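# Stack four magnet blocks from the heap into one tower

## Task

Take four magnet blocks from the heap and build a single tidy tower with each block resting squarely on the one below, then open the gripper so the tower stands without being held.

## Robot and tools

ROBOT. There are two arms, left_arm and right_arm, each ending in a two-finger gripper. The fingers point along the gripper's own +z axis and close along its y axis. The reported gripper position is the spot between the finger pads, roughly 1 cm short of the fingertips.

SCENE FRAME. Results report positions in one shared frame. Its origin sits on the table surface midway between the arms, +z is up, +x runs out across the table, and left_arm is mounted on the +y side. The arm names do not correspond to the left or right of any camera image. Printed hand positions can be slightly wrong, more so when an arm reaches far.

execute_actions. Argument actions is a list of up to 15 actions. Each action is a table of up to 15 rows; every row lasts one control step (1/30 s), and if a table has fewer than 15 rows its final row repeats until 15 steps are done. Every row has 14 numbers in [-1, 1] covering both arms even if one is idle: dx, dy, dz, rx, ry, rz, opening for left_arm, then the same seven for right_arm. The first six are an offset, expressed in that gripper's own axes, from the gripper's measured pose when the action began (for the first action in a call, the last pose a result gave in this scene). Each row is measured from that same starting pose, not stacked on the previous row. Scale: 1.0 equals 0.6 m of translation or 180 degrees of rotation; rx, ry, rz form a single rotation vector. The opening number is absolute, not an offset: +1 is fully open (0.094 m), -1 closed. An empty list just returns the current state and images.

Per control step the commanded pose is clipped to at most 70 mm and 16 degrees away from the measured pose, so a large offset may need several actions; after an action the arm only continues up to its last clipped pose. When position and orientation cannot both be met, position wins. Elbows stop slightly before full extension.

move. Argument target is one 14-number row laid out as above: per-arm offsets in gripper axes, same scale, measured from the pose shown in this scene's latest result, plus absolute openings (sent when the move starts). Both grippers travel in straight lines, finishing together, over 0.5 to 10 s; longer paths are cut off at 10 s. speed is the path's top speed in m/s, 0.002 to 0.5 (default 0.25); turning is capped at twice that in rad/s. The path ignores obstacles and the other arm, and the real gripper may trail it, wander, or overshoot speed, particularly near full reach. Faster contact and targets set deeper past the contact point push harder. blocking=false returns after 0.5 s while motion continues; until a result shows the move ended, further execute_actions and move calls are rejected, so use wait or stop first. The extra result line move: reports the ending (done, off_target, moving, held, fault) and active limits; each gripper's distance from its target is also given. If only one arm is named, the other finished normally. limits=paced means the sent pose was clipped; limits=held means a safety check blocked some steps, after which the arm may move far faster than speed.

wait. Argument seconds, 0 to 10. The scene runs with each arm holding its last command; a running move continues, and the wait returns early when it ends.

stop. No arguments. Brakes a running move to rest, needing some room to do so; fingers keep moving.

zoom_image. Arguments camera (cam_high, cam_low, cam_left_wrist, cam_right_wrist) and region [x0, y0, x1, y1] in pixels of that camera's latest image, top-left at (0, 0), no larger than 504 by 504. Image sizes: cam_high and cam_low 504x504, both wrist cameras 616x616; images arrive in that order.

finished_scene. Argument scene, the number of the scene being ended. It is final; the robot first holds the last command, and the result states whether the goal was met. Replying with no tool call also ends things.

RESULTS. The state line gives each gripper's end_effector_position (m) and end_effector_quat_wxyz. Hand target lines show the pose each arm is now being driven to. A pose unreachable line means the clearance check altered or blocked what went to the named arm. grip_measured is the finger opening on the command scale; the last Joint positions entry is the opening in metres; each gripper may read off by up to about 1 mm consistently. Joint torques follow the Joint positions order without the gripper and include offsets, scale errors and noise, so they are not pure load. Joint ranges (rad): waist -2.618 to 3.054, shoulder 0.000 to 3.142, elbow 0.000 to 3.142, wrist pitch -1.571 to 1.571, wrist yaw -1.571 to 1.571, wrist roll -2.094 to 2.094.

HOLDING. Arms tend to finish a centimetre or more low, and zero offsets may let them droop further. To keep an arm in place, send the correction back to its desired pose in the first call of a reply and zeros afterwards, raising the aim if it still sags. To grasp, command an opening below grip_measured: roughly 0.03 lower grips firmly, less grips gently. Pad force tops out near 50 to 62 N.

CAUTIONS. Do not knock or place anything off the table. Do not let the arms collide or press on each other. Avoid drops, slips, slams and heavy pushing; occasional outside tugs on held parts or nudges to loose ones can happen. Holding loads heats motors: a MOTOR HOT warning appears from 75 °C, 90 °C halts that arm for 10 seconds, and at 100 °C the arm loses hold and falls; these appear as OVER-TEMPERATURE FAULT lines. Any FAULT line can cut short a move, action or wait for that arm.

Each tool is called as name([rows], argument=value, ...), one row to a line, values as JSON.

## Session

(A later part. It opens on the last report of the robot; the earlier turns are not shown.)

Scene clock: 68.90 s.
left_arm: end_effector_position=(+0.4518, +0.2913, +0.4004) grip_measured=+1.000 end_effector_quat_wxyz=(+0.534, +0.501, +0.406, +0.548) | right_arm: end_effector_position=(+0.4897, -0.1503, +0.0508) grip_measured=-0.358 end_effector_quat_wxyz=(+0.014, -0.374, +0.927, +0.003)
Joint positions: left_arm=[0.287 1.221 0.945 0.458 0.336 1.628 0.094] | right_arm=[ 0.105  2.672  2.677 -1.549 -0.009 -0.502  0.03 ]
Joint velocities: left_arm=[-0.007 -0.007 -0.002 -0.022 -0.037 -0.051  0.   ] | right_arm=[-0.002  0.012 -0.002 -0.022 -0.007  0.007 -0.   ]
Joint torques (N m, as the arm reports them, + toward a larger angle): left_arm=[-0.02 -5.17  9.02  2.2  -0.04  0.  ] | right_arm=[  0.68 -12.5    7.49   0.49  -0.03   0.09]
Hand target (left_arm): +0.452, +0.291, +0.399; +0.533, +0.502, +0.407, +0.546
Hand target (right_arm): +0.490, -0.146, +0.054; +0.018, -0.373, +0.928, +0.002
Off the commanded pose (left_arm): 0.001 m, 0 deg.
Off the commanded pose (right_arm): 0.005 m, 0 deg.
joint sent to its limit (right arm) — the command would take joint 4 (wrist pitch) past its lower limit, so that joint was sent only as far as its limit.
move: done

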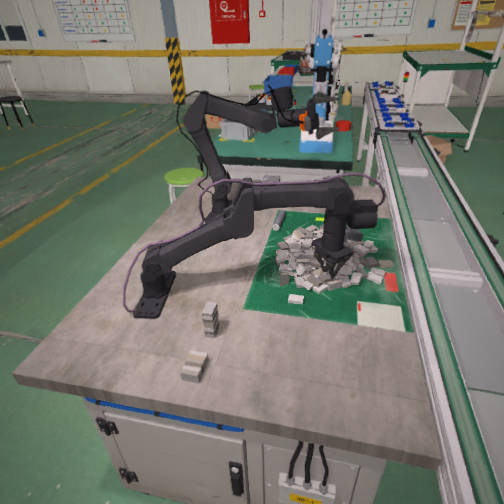

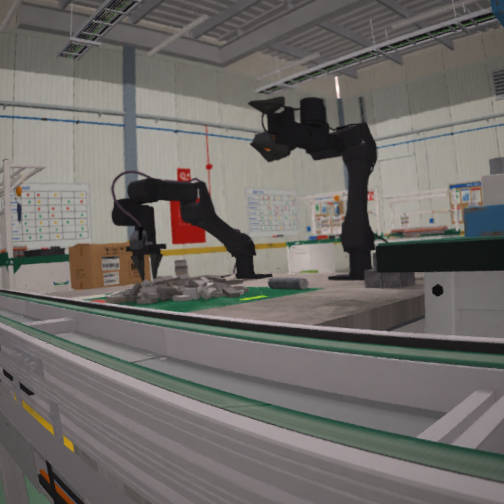

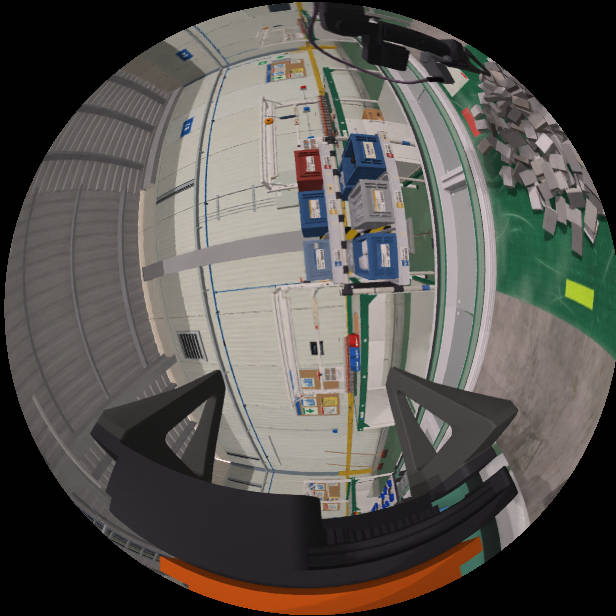

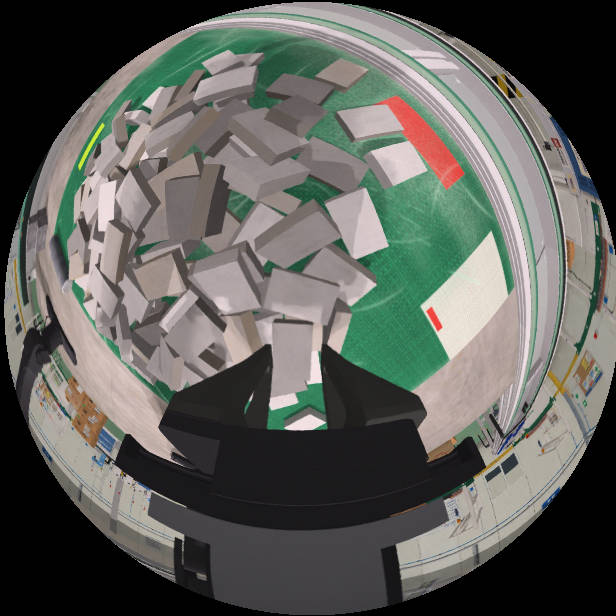

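execute_actions([
  [[0,0,0,0,0,0,1,-0.004,0.011,-0.004,0,0,0,-0.34]],
])

zoom_image(camera="cam_right_wrist", region=[220, 250, 380, 410])

Scene clock: 71.20 s.
left_arm: end_effector_position=(+0.4516, +0.2912, +0.4015) grip_measured=+1.000 end_effector_quat_wxyz=(+0.534, +0.500, +0.404, +0.549) | right_arm: end_effector_position=(+0.4897, -0.1503, +0.0508) grip_measured=-0.342 end_effector_quat_wxyz=(+0.014, -0.372, +0.928, +0.003)
Joint positions: left_arm=[0.287 1.221 0.945 0.462 0.336 1.628 0.094] | right_arm=[ 0.105  2.672  2.677 -1.549 -0.009 -0.497  0.031]
Joint velocities: left_arm=[ 0.002 -0.012  0.002 -0.007 -0.022 -0.037  0.   ] | right_arm=[-0.027  0.007  0.002 -0.007  0.007 -0.037  0.   ]
Joint torques (N m, as the arm reports them, + toward a larger angle): left_arm=[-0.02 -5.17  9.01  2.17 -0.04  0.  ] | right_arm=[  1.18 -13.63   5.2    0.58  -0.03   0.11]
Hand target (left_arm): +0.452, +0.291, +0.400; +0.534, +0.501, +0.406, +0.548
Hand target (right_arm): +0.487, -0.144, +0.053; +0.014, -0.374, +0.927, +0.003
Off the commanded pose (left_arm): 0.001 m, 0 deg.
Off the commanded pose (right_arm): 0.007 m, 0 deg.

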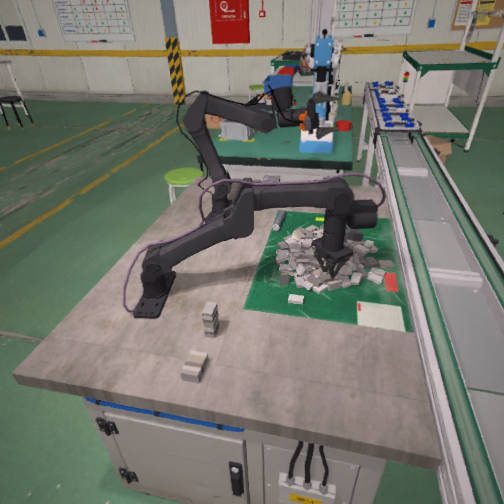

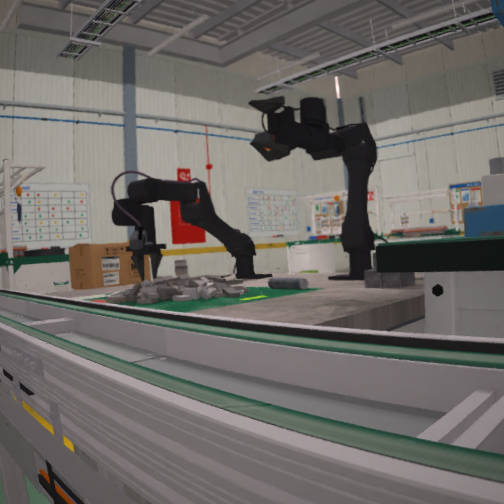

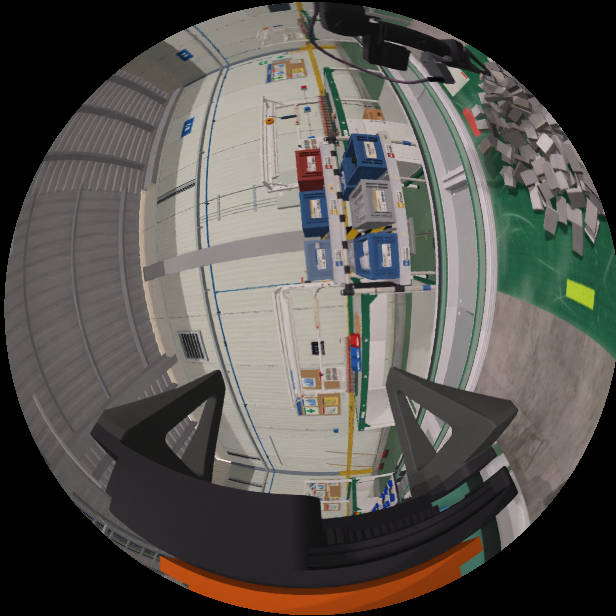

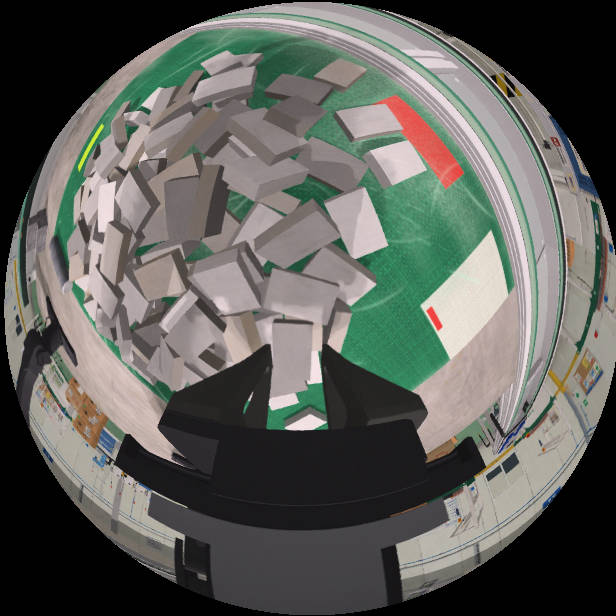

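Region (220, 250, 380, 410) of cam_right_wrist's 616x616 image, scaled by 3.150, with more detail than that image has.

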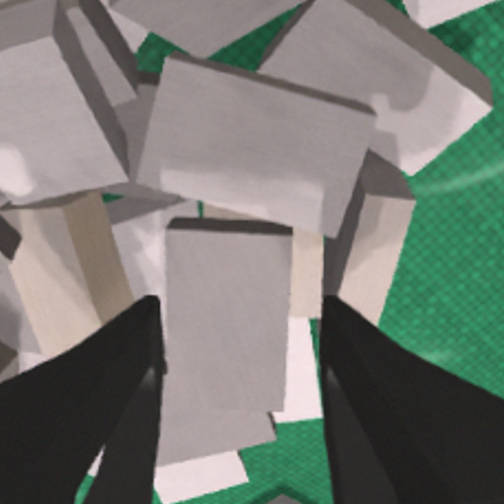

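execute_actions([
  [[0,0,0,0,0,0,1,-0.012,0.0125,-0.004,0,0,0,-0.34]],
])

zoom_image(camera="cam_right_wrist", region=[220, 250, 380, 410])

Scene clock: 72.47 s.
left_arm: end_effector_position=(+0.4514, +0.2912, +0.4026) grip_measured=+1.000 end_effector_quat_wxyz=(+0.535, +0.499, +0.402, +0.550) | right_arm: end_effector_position=(+0.4879, -0.1439, +0.0508) grip_measured=-0.342 end_effector_quat_wxyz=(+0.014, -0.373, +0.928, +0.003)
Joint positions: left_arm=[0.287 1.221 0.945 0.467 0.336 1.628 0.094] | right_arm=[ 0.118  2.672  2.677 -1.549 -0.009 -0.487  0.031]
Joint velocities: left_arm=[-0.007 -0.017 -0.012  0.037  0.007 -0.051  0.   ] | right_arm=[ 0.012 -0.022  0.007 -0.007 -0.022 -0.022 -0.   ]
Joint torques (N m, as the arm reports them, + toward a larger angle): left_arm=[-0.01 -5.17  9.    2.19 -0.04  0.  ] | right_arm=[  0.71 -12.06   7.92   0.51  -0.04   0.13]
Hand target (left_arm): +0.452, +0.291, +0.402; +0.534, +0.500, +0.404, +0.549
Hand target (right_arm): +0.489, -0.140, +0.053; +0.018, -0.372, +0.928, +0.003
Off the commanded pose (left_arm): 0.001 m, 0 deg.
Off the commanded pose (right_arm): 0.005 m, 0 deg.
joint sent to its limit (right arm) — the command would take joint 4 (wrist pitch) past its lower limit, so that joint was sent only as far as its limit.

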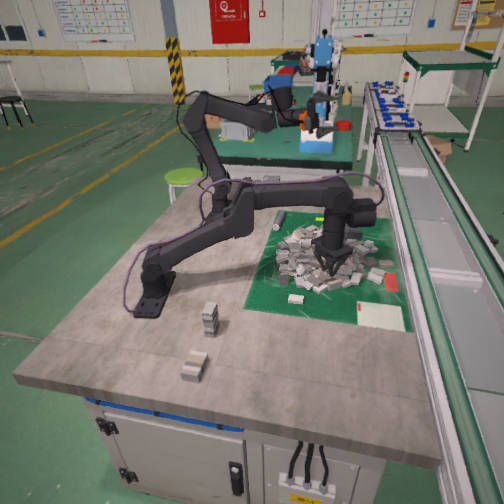

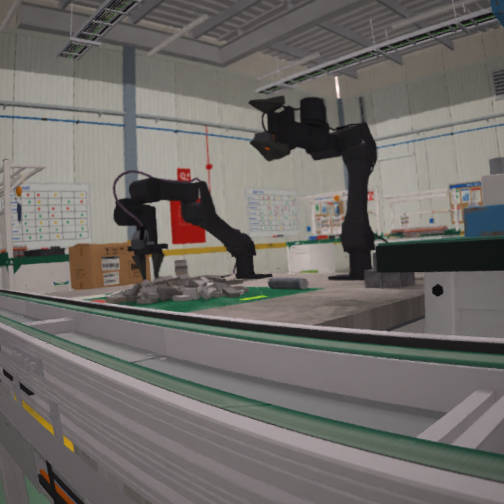

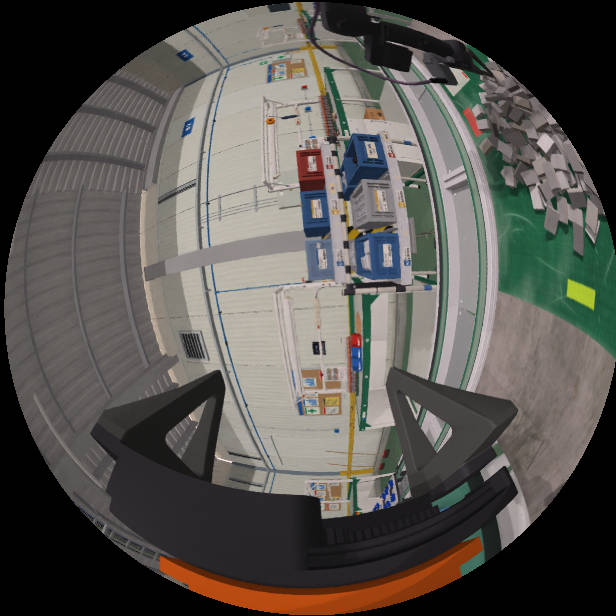

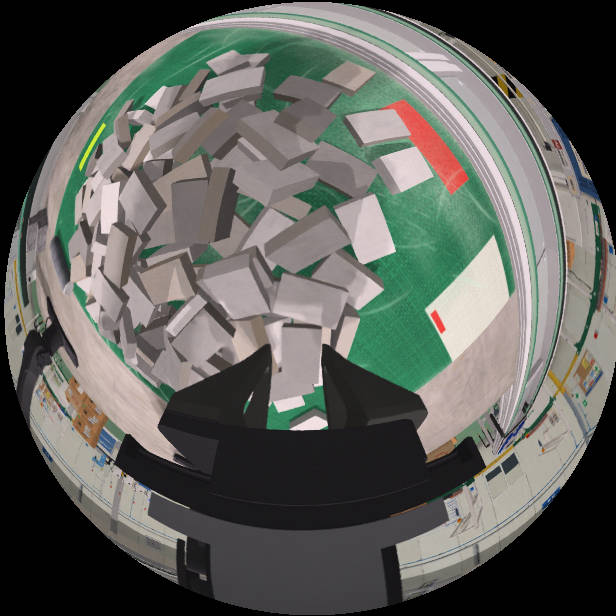

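Region (220, 250, 380, 410) of cam_right_wrist's 616x616 image, scaled by 3.150, with more detail than that image has.

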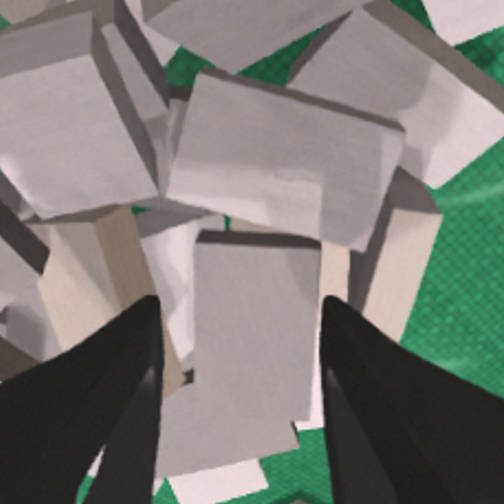

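execute_actions([
  [[0,0,0,0,0,0,1,0.006,-0.011,-0.004,0,0,0,-0.34]],
])

zoom_image(camera="cam_right_wrist", region=[220, 250, 380, 410])

Scene clock: 74.60 s.
left_arm: end_effector_position=(+0.4512, +0.2911, +0.4037) grip_measured=+1.000 end_effector_quat_wxyz=(+0.536, +0.498, +0.401, +0.552) | right_arm: end_effector_position=(+0.4888, -0.1471, +0.0508) grip_measured=-0.342 end_effector_quat_wxyz=(+0.014, -0.373, +0.928, +0.003)
Joint positions: left_arm=[0.287 1.221 0.945 0.472 0.336 1.628 0.094] | right_arm=[ 0.112  2.672  2.677 -1.549 -0.009 -0.493  0.031]
Joint velocities: left_arm=[-0.017  0.017 -0.007  0.007 -0.037  0.037  0.   ] | right_arm=[ 0.002  0.002 -0.012 -0.007 -0.022 -0.066  0.   ]
Joint torques (N m, as the arm reports them, + toward a larger angle): left_arm=[-0.02 -5.17  9.01  2.17 -0.04  0.  ] | right_arm=[ -0.81 -12.9    6.48   0.52  -0.05  -0.05]
Hand target (left_arm): +0.451, +0.291, +0.403; +0.535, +0.499, +0.402, +0.550
Hand target (right_arm): +0.490, -0.151, +0.053; +0.014, -0.373, +0.928, +0.003
Off the commanded pose (left_arm): 0.001 m, 0 deg.
Off the commanded pose (right_arm): 0.005 m, 0 deg.

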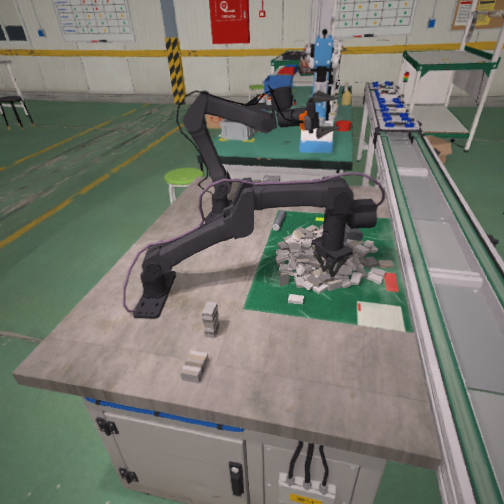

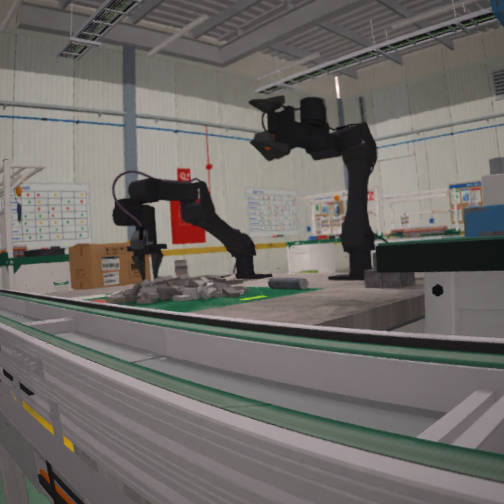

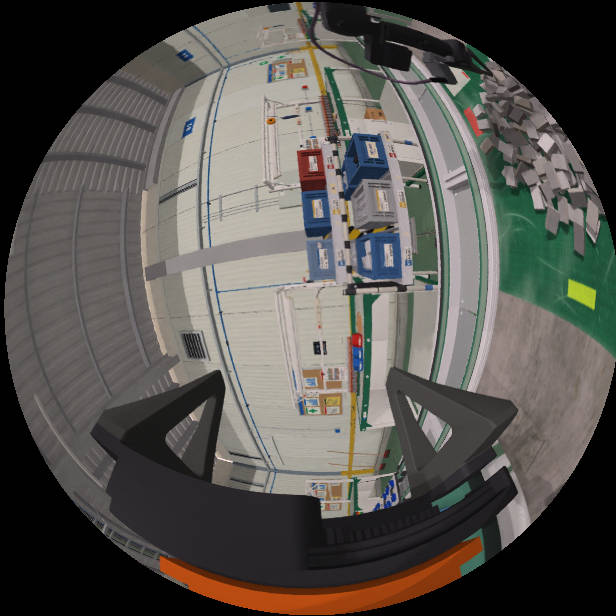

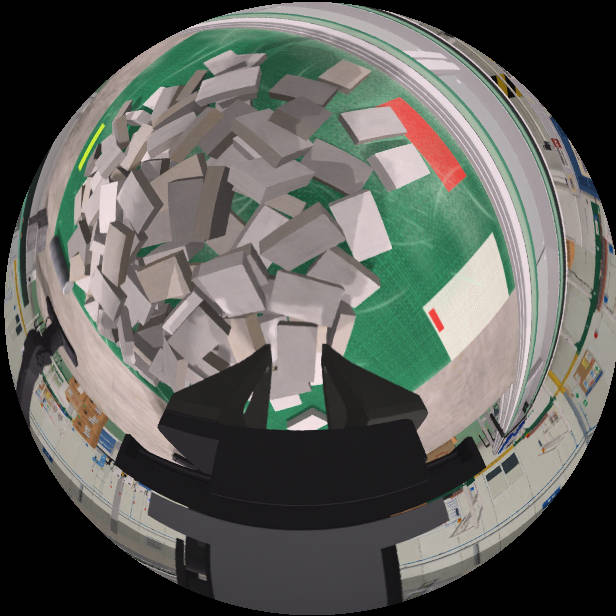

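Region (220, 250, 380, 410) of cam_right_wrist's 616x616 image, scaled by 3.150, with more detail than that image has.

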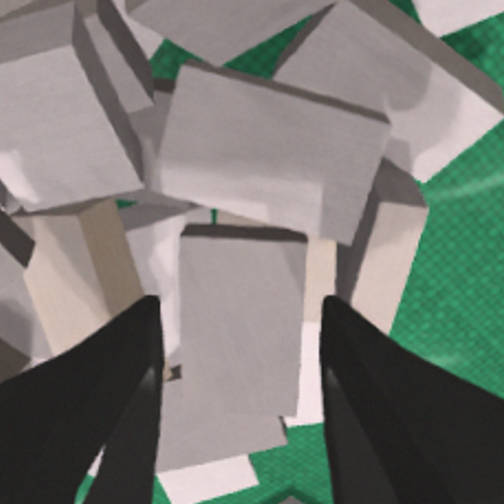

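move(target=[0,0,0,0,0,0,1,0,0,0.034,0,0,0,-0.36], speed=0.03)

zoom_image(camera="cam_right_wrist", region=[220, 250, 380, 410])

Scene clock: 76.67 s.
left_arm: end_effector_position=(+0.4510, +0.2911, +0.4049) grip_measured=+1.000 end_effector_quat_wxyz=(+0.536, +0.497, +0.399, +0.553) | right_arm: end_effector_position=(+0.4905, -0.1470, +0.0331) grip_measured=-0.358 end_effector_quat_wxyz=(+0.014, -0.373, +0.928, +0.002)
Joint positions: left_arm=[0.287 1.221 0.945 0.477 0.336 1.628 0.094] | right_arm=[ 0.112  2.644  2.549 -1.448 -0.007 -0.493  0.03 ]
Joint velocities: left_arm=[-0.012  0.007 -0.017  0.066  0.037  0.007  0.   ] | right_arm=[-0.007 -0.007 -0.032  0.051 -0.139  0.037  0.   ]
Joint torques (N m, as the arm reports them, + toward a larger angle): left_arm=[-0.02 -5.16  9.01  2.18 -0.04  0.  ] | right_arm=[  0.04 -13.73   3.46   0.77  -0.06   0.03]
Hand target (left_arm): +0.451, +0.291, +0.404; +0.536, +0.498, +0.401, +0.552
Hand target (right_arm): +0.489, -0.147, +0.030; +0.013, -0.373, +0.928, +0.003
Off the commanded pose (left_arm): 0.001 m, 0 deg.
Off the commanded pose (right_arm): 0.003 m, 0 deg.
move: done

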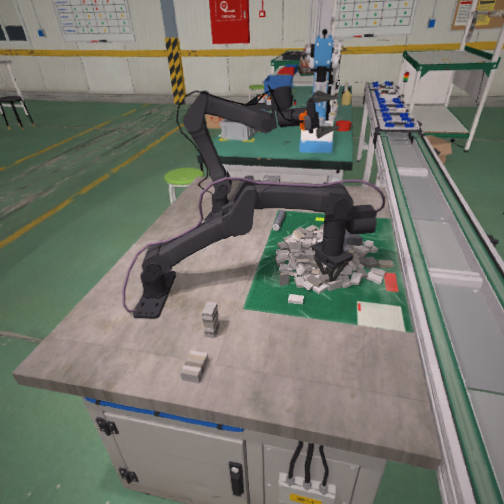

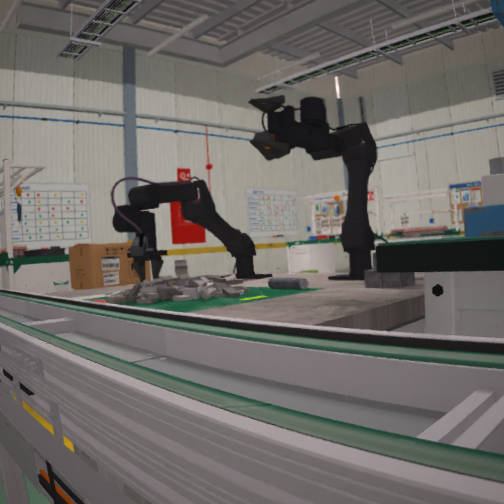

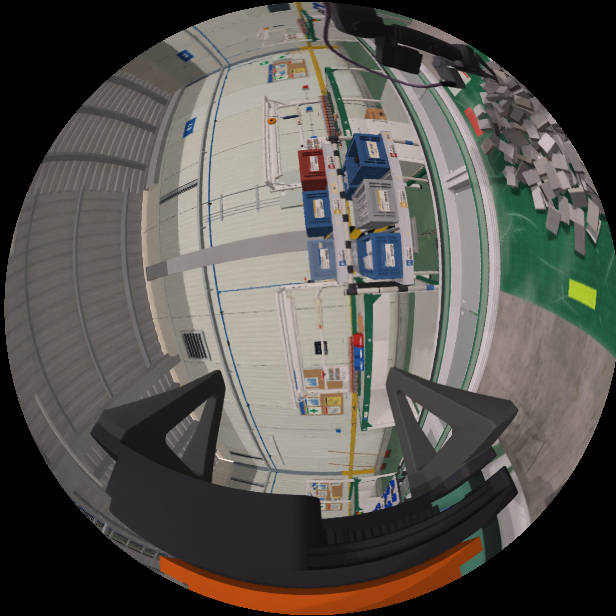

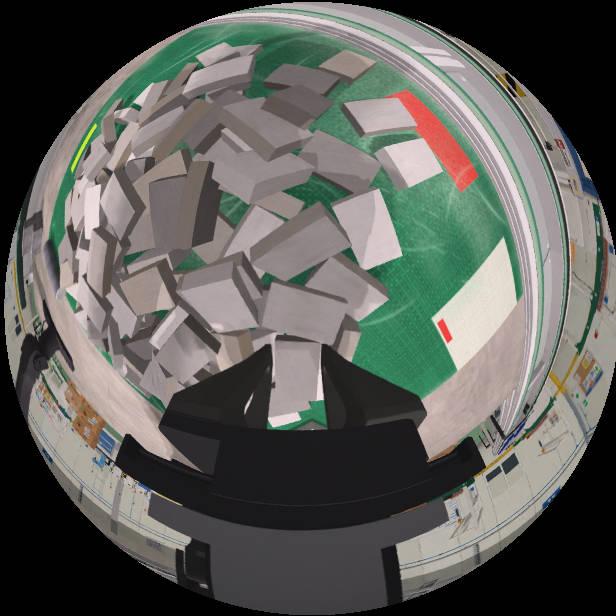

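Region (220, 250, 380, 410) of cam_right_wrist's 616x616 image, scaled by 3.150, with more detail than that image has.

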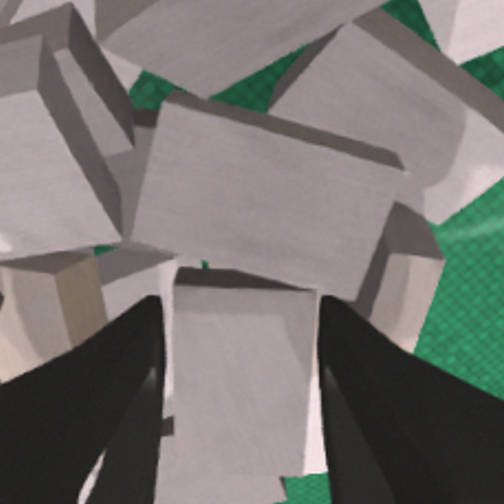

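move(target=[0,0,0,0,0,0,1,0,0,-0.003,0,0,0,-0.5])

move(target=[0,0,0,0,0,0,1,0,0,-0.05,0,0,0,-0.5], speed=0.05)

Scene clock: 78.30 s.
left_arm: end_effector_position=(+0.4508, +0.2910, +0.4059) grip_measured=+1.000 end_effector_quat_wxyz=(+0.537, +0.496, +0.398, +0.555) | right_arm: end_effector_position=(+0.4912, -0.1468, +0.0329) grip_measured=-0.474 end_effector_quat_wxyz=(+0.016, -0.373, +0.928, +0.002)
Joint positions: left_arm=[0.287 1.221 0.945 0.481 0.336 1.628 0.094] | right_arm=[ 0.112  2.643  2.548 -1.444 -0.007 -0.493  0.025]
Joint velocities: left_arm=[-0.002  0.007  0.002 -0.095 -0.022 -0.007  0.   ] | right_arm=[-0.002  0.002  0.002 -0.037 -0.022  0.095 -0.001]
Joint torques (N m, as the arm reports them, + toward a larger angle): left_arm=[-0.02 -5.16  9.    2.18 -0.04  0.  ] | right_arm=[  0.02 -12.85   6.36   0.53  -0.06   0.  ]
Hand target (left_arm): +0.451, +0.291, +0.405; +0.536, +0.497, +0.399, +0.553
Hand target (right_arm): +0.490, -0.147, +0.035; +0.014, -0.373, +0.928, +0.002
Off the commanded pose (left_arm): 0.001 m, 0 deg.
Off the commanded pose (right_arm): 0.002 m, 0 deg.
move: done

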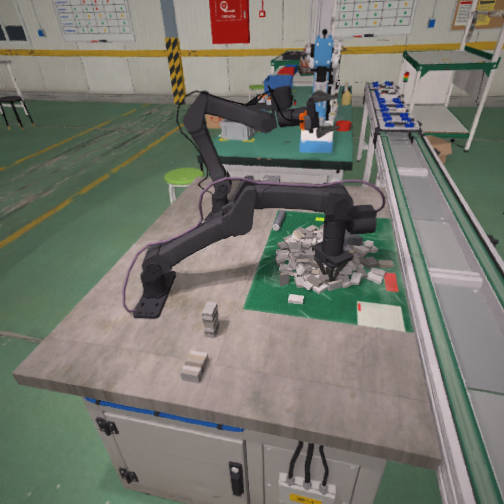

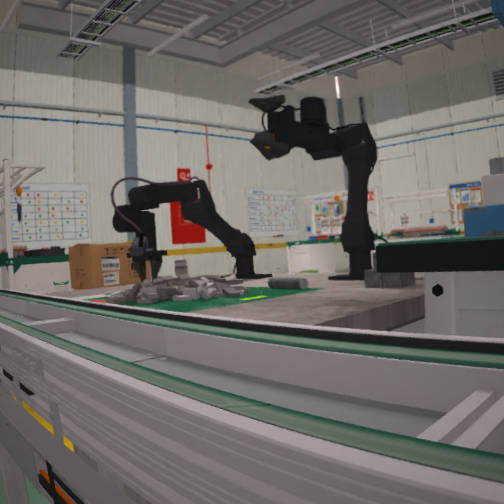

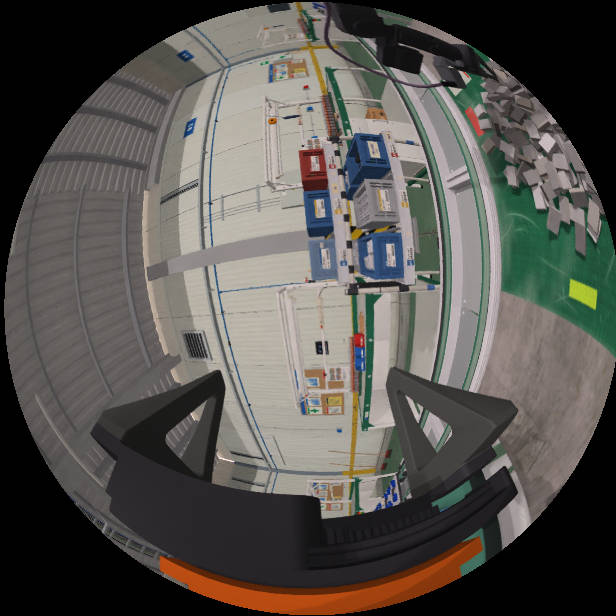

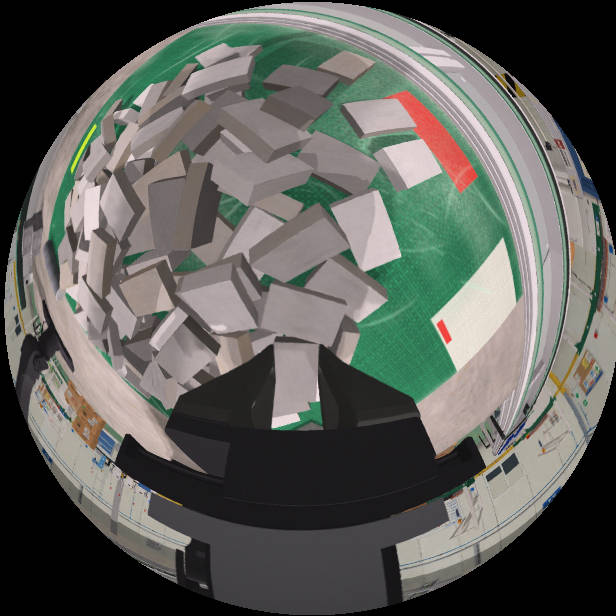

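Scene clock: 79.27 s.
left_arm: end_effector_position=(+0.4506, +0.2910, +0.4070) grip_measured=+1.000 end_effector_quat_wxyz=(+0.538, +0.495, +0.396, +0.556) | right_arm: end_effector_position=(+0.4893, -0.1474, +0.0586) grip_measured=-0.474 end_effector_quat_wxyz=(+0.021, -0.373, +0.928, +0.001)
Joint positions: left_arm=[0.287 1.221 0.945 0.486 0.336 1.628 0.094] | right_arm=[ 0.112  2.652  2.668 -1.546 -0.007 -0.493  0.025]
Joint velocities: left_arm=[-0.002  0.007  0.002 -0.007  0.007  0.007  0.   ] | right_arm=[-0.022  0.007 -0.017 -0.022 -0.051  0.007 -0.001]
Joint torques (N m, as the arm reports them, + toward a larger angle): left_arm=[-0.02 -5.15  9.    2.18 -0.04  0.  ] | right_arm=[ -0.12 -12.63   7.45   0.52  -0.05  -0.01]
Hand target (left_arm): +0.451, +0.291, +0.406; +0.537, +0.496, +0.398, +0.555
Hand target (right_arm): +0.490, -0.147, +0.063; +0.024, -0.373, +0.928, +0.001
Off the commanded pose (left_arm): 0.001 m, 0 deg.
Off the commanded pose (right_arm): 0.004 m, 1 deg.
joint sent to its limit (right arm) — the command would take joint 4 (wrist pitch) past its lower limit, so that joint was sent only as far as its limit.
move: done

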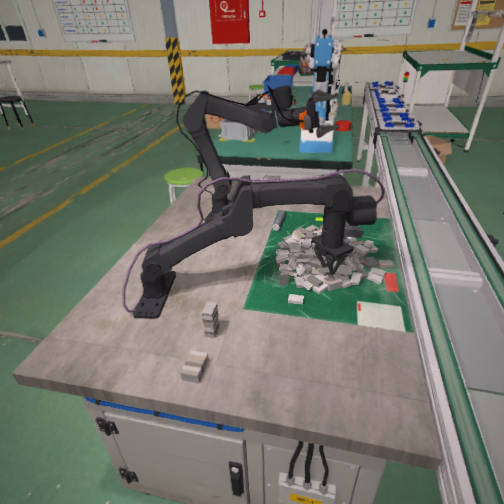

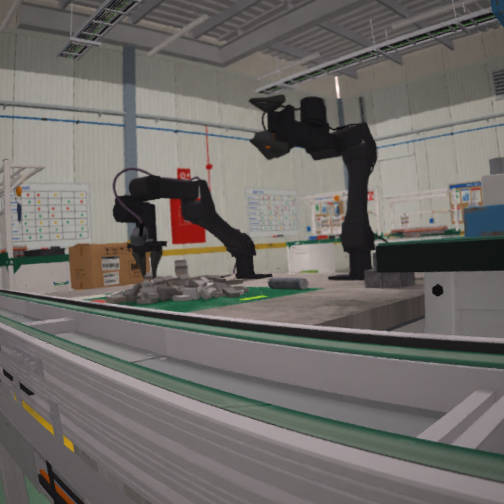

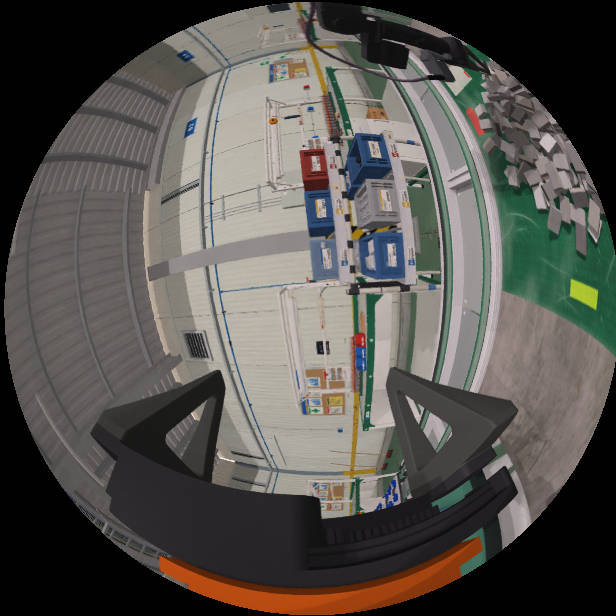

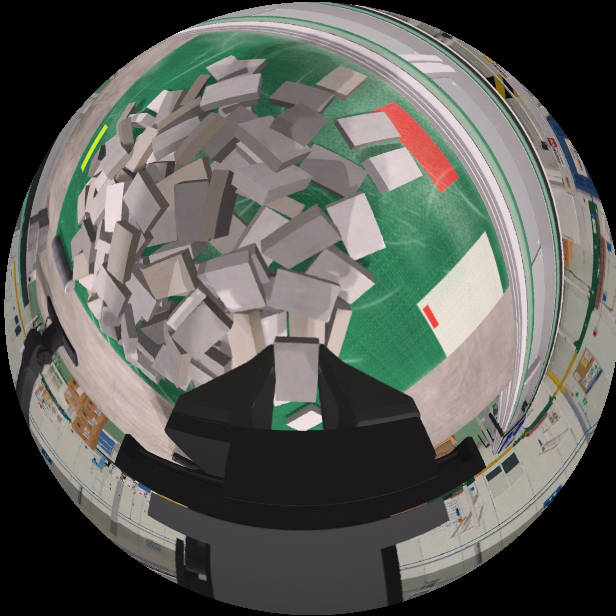

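move(target=[0,0,0,0,0,0,1,0.214,-0.0155,0.003,0,0.0137,0.246,-0.5], speed=0.25)

zoom_image(camera="cam_right_wrist", region=[230, 280, 370, 420])

Scene clock: 83.37 s.
left_arm: end_effector_position=(+0.4504, +0.2909, +0.4081) grip_measured=+1.000 end_effector_quat_wxyz=(+0.538, +0.494, +0.395, +0.557) | right_arm: end_effector_position=(+0.4046, -0.2404, +0.0482) grip_measured=-0.474 end_effector_quat_wxyz=(-0.008, -0.004, +1.000, +0.002)
Joint positions: left_arm=[0.287 1.221 0.945 0.49  0.336 1.628 0.094] | right_arm=[-0.054  2.137  1.718 -1.168 -0.007  0.098  0.025]
Joint velocities: left_arm=[ 0.017 -0.002  0.002 -0.007 -0.022  0.022  0.   ] | right_arm=[-0.007  0.002  0.012  0.022  0.037 -0.037  0.   ]
Joint torques (N m, as the arm reports them, + toward a larger angle): left_arm=[-0.02 -5.16  9.    2.18 -0.05  0.  ] | right_arm=[ -0.4  -11.81   4.13   0.68   0.03   0.1 ]
Hand target (left_arm): +0.451, +0.291, +0.407; +0.538, +0.495, +0.396, +0.556
Hand target (right_arm): +0.403, -0.244, +0.052; -0.001, +0.004, +1.000, +0.000
Off the commanded pose (left_arm): 0.001 m, 0 deg.
Off the commanded pose (right_arm): 0.005 m, 1 deg.
move: done

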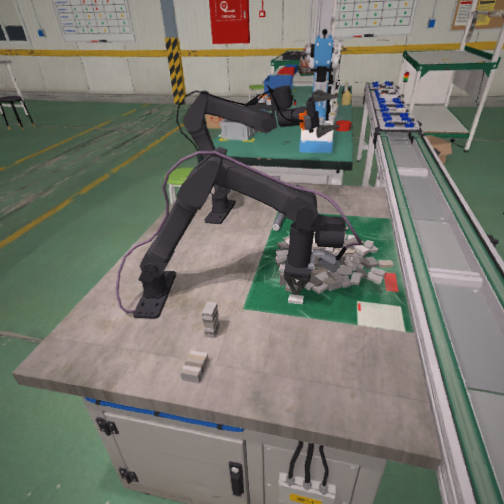

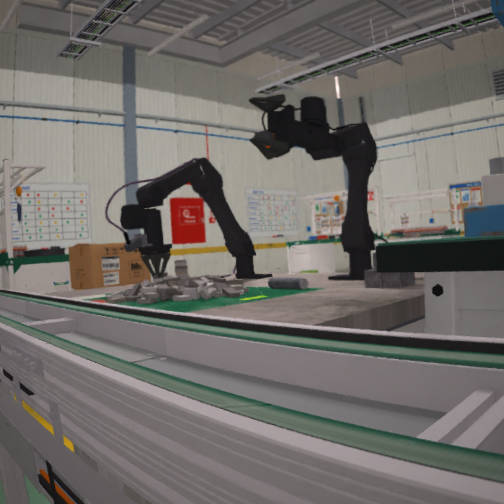

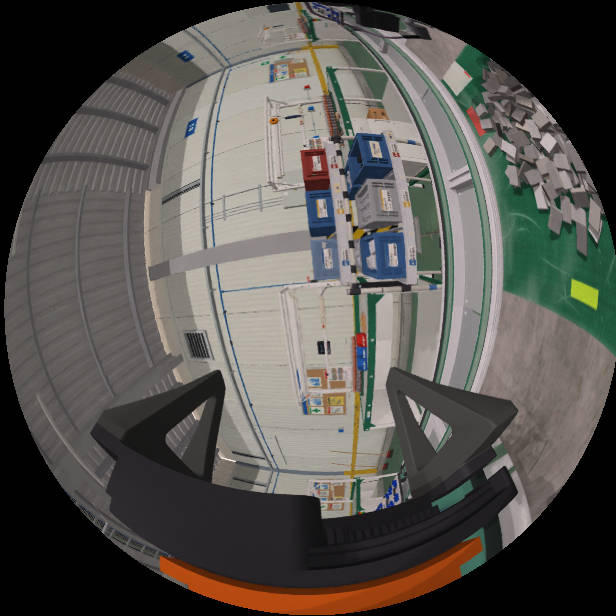

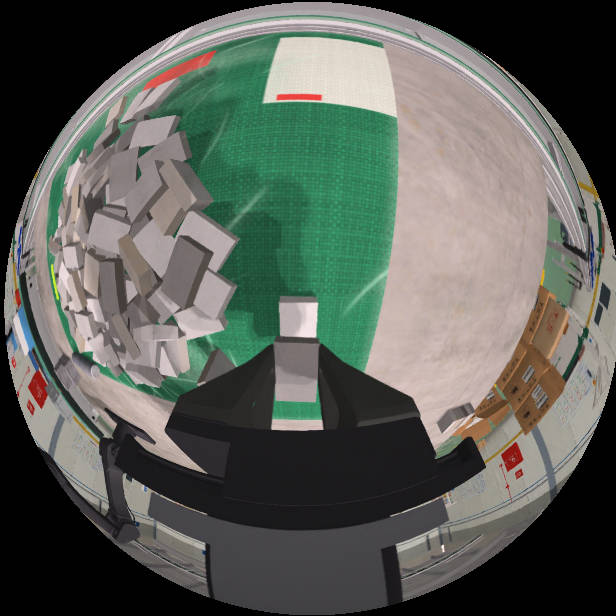

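Region (230, 280, 370, 420) of cam_right_wrist's 616x616 image, scaled by 3.600, with more detail than that image has.

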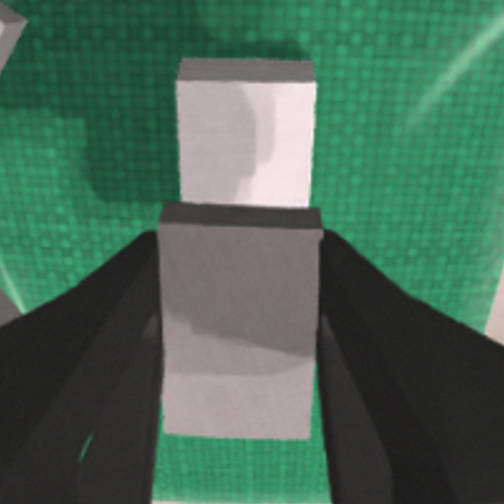

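move(target=[0,0,0,0,0,0,1,-0.016,-0.002,-0.004,0,-0.083,0.003,-0.5], speed=0.1)

zoom_image(camera="cam_right_wrist", region=[230, 280, 370, 420])

zoom_image(camera="cam_high", region=[270, 265, 330, 310])

Scene clock: 90.50 s.
left_arm: end_effector_position=(+0.4501, +0.2908, +0.4091) grip_measured=+1.000 end_effector_quat_wxyz=(+0.539, +0.493, +0.393, +0.559) | right_arm: end_effector_position=(+0.4162, -0.2418, +0.0469) grip_measured=-0.474 end_effector_quat_wxyz=(+0.113, -0.001, +0.994, +0.008)
Joint positions: left_arm=[0.287 1.221 0.945 0.495 0.336 1.628 0.094] | right_arm=[-0.054  1.959  1.421 -0.805  0.008  0.104  0.025]
Joint velocities: left_arm=[-0.002 -0.022  0.012 -0.037  0.037  0.051  0.   ] | right_arm=[ 0.012 -0.017 -0.022  0.007  0.022 -0.066 -0.001]
Joint torques (N m, as the arm reports them, + toward a larger angle): left_arm=[-0.01 -5.15  8.98  2.17 -0.05  0.  ] | right_arm=[  0.5  -10.77   4.4    1.19   0.08   0.11]
Hand target (left_arm): +0.450, +0.291, +0.408; +0.538, +0.494, +0.395, +0.557
Hand target (right_arm): +0.414, -0.242, +0.051; +0.122, +0.002, +0.993, +0.004
Off the commanded pose (left_arm): 0.001 m, 0 deg.
Off the commanded pose (right_arm): 0.004 m, 1 deg.
move: done

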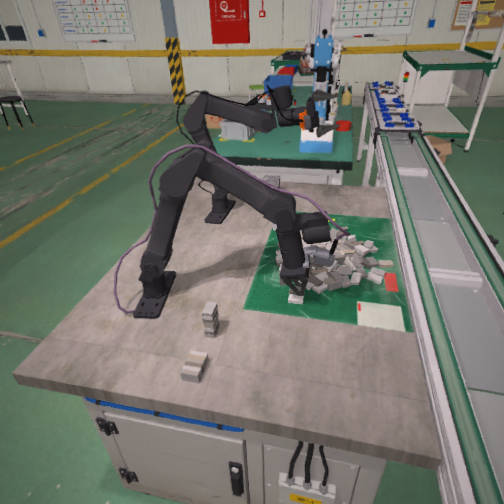

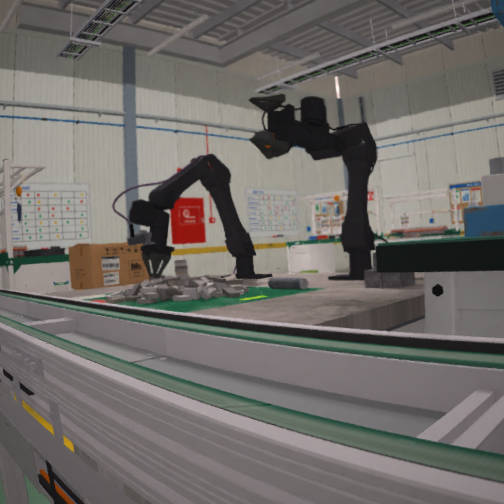

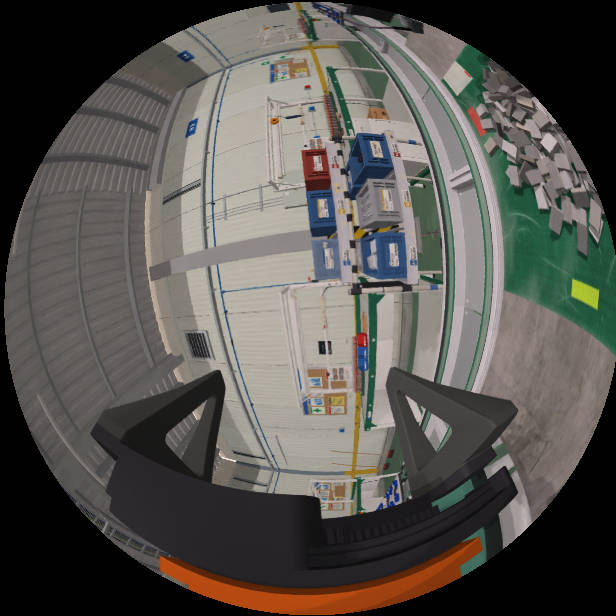

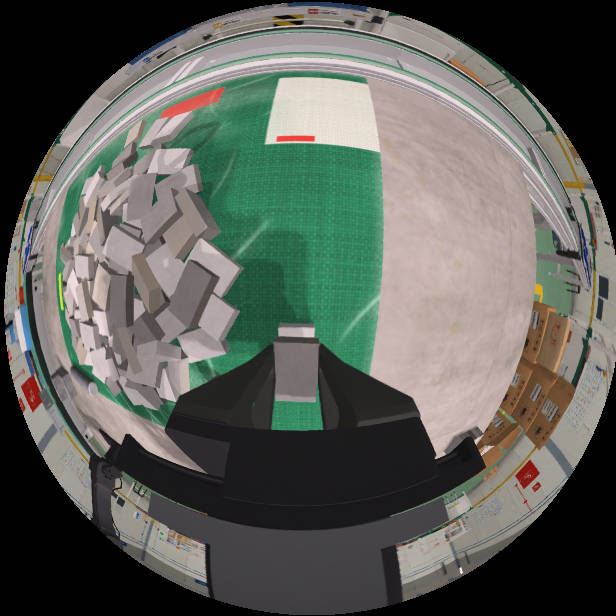

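Region (230, 280, 370, 420) of cam_right_wrist's 616x616 image, scaled by 3.600, with more detail than that image has.

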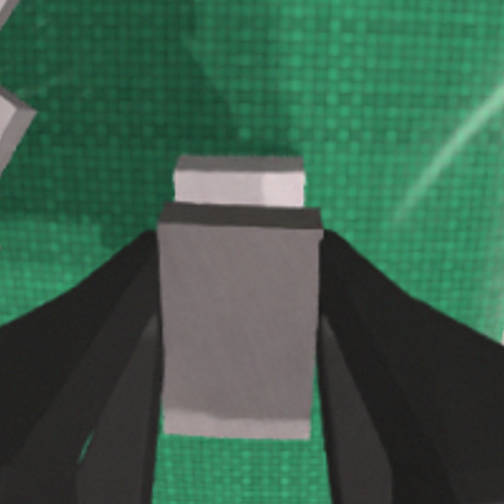

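Region (270, 265, 330, 310) of cam_high's 504x504 image, scaled by 8.400, with more detail than that image has; it fills the top 378 rows of this view, and the rest is white.

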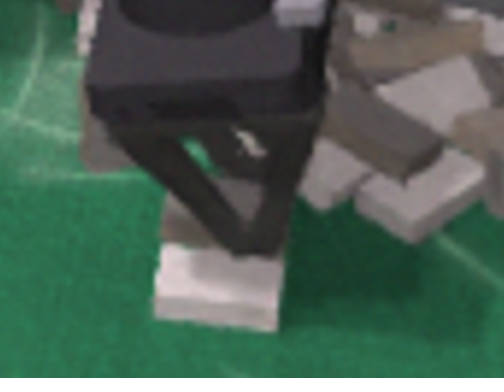

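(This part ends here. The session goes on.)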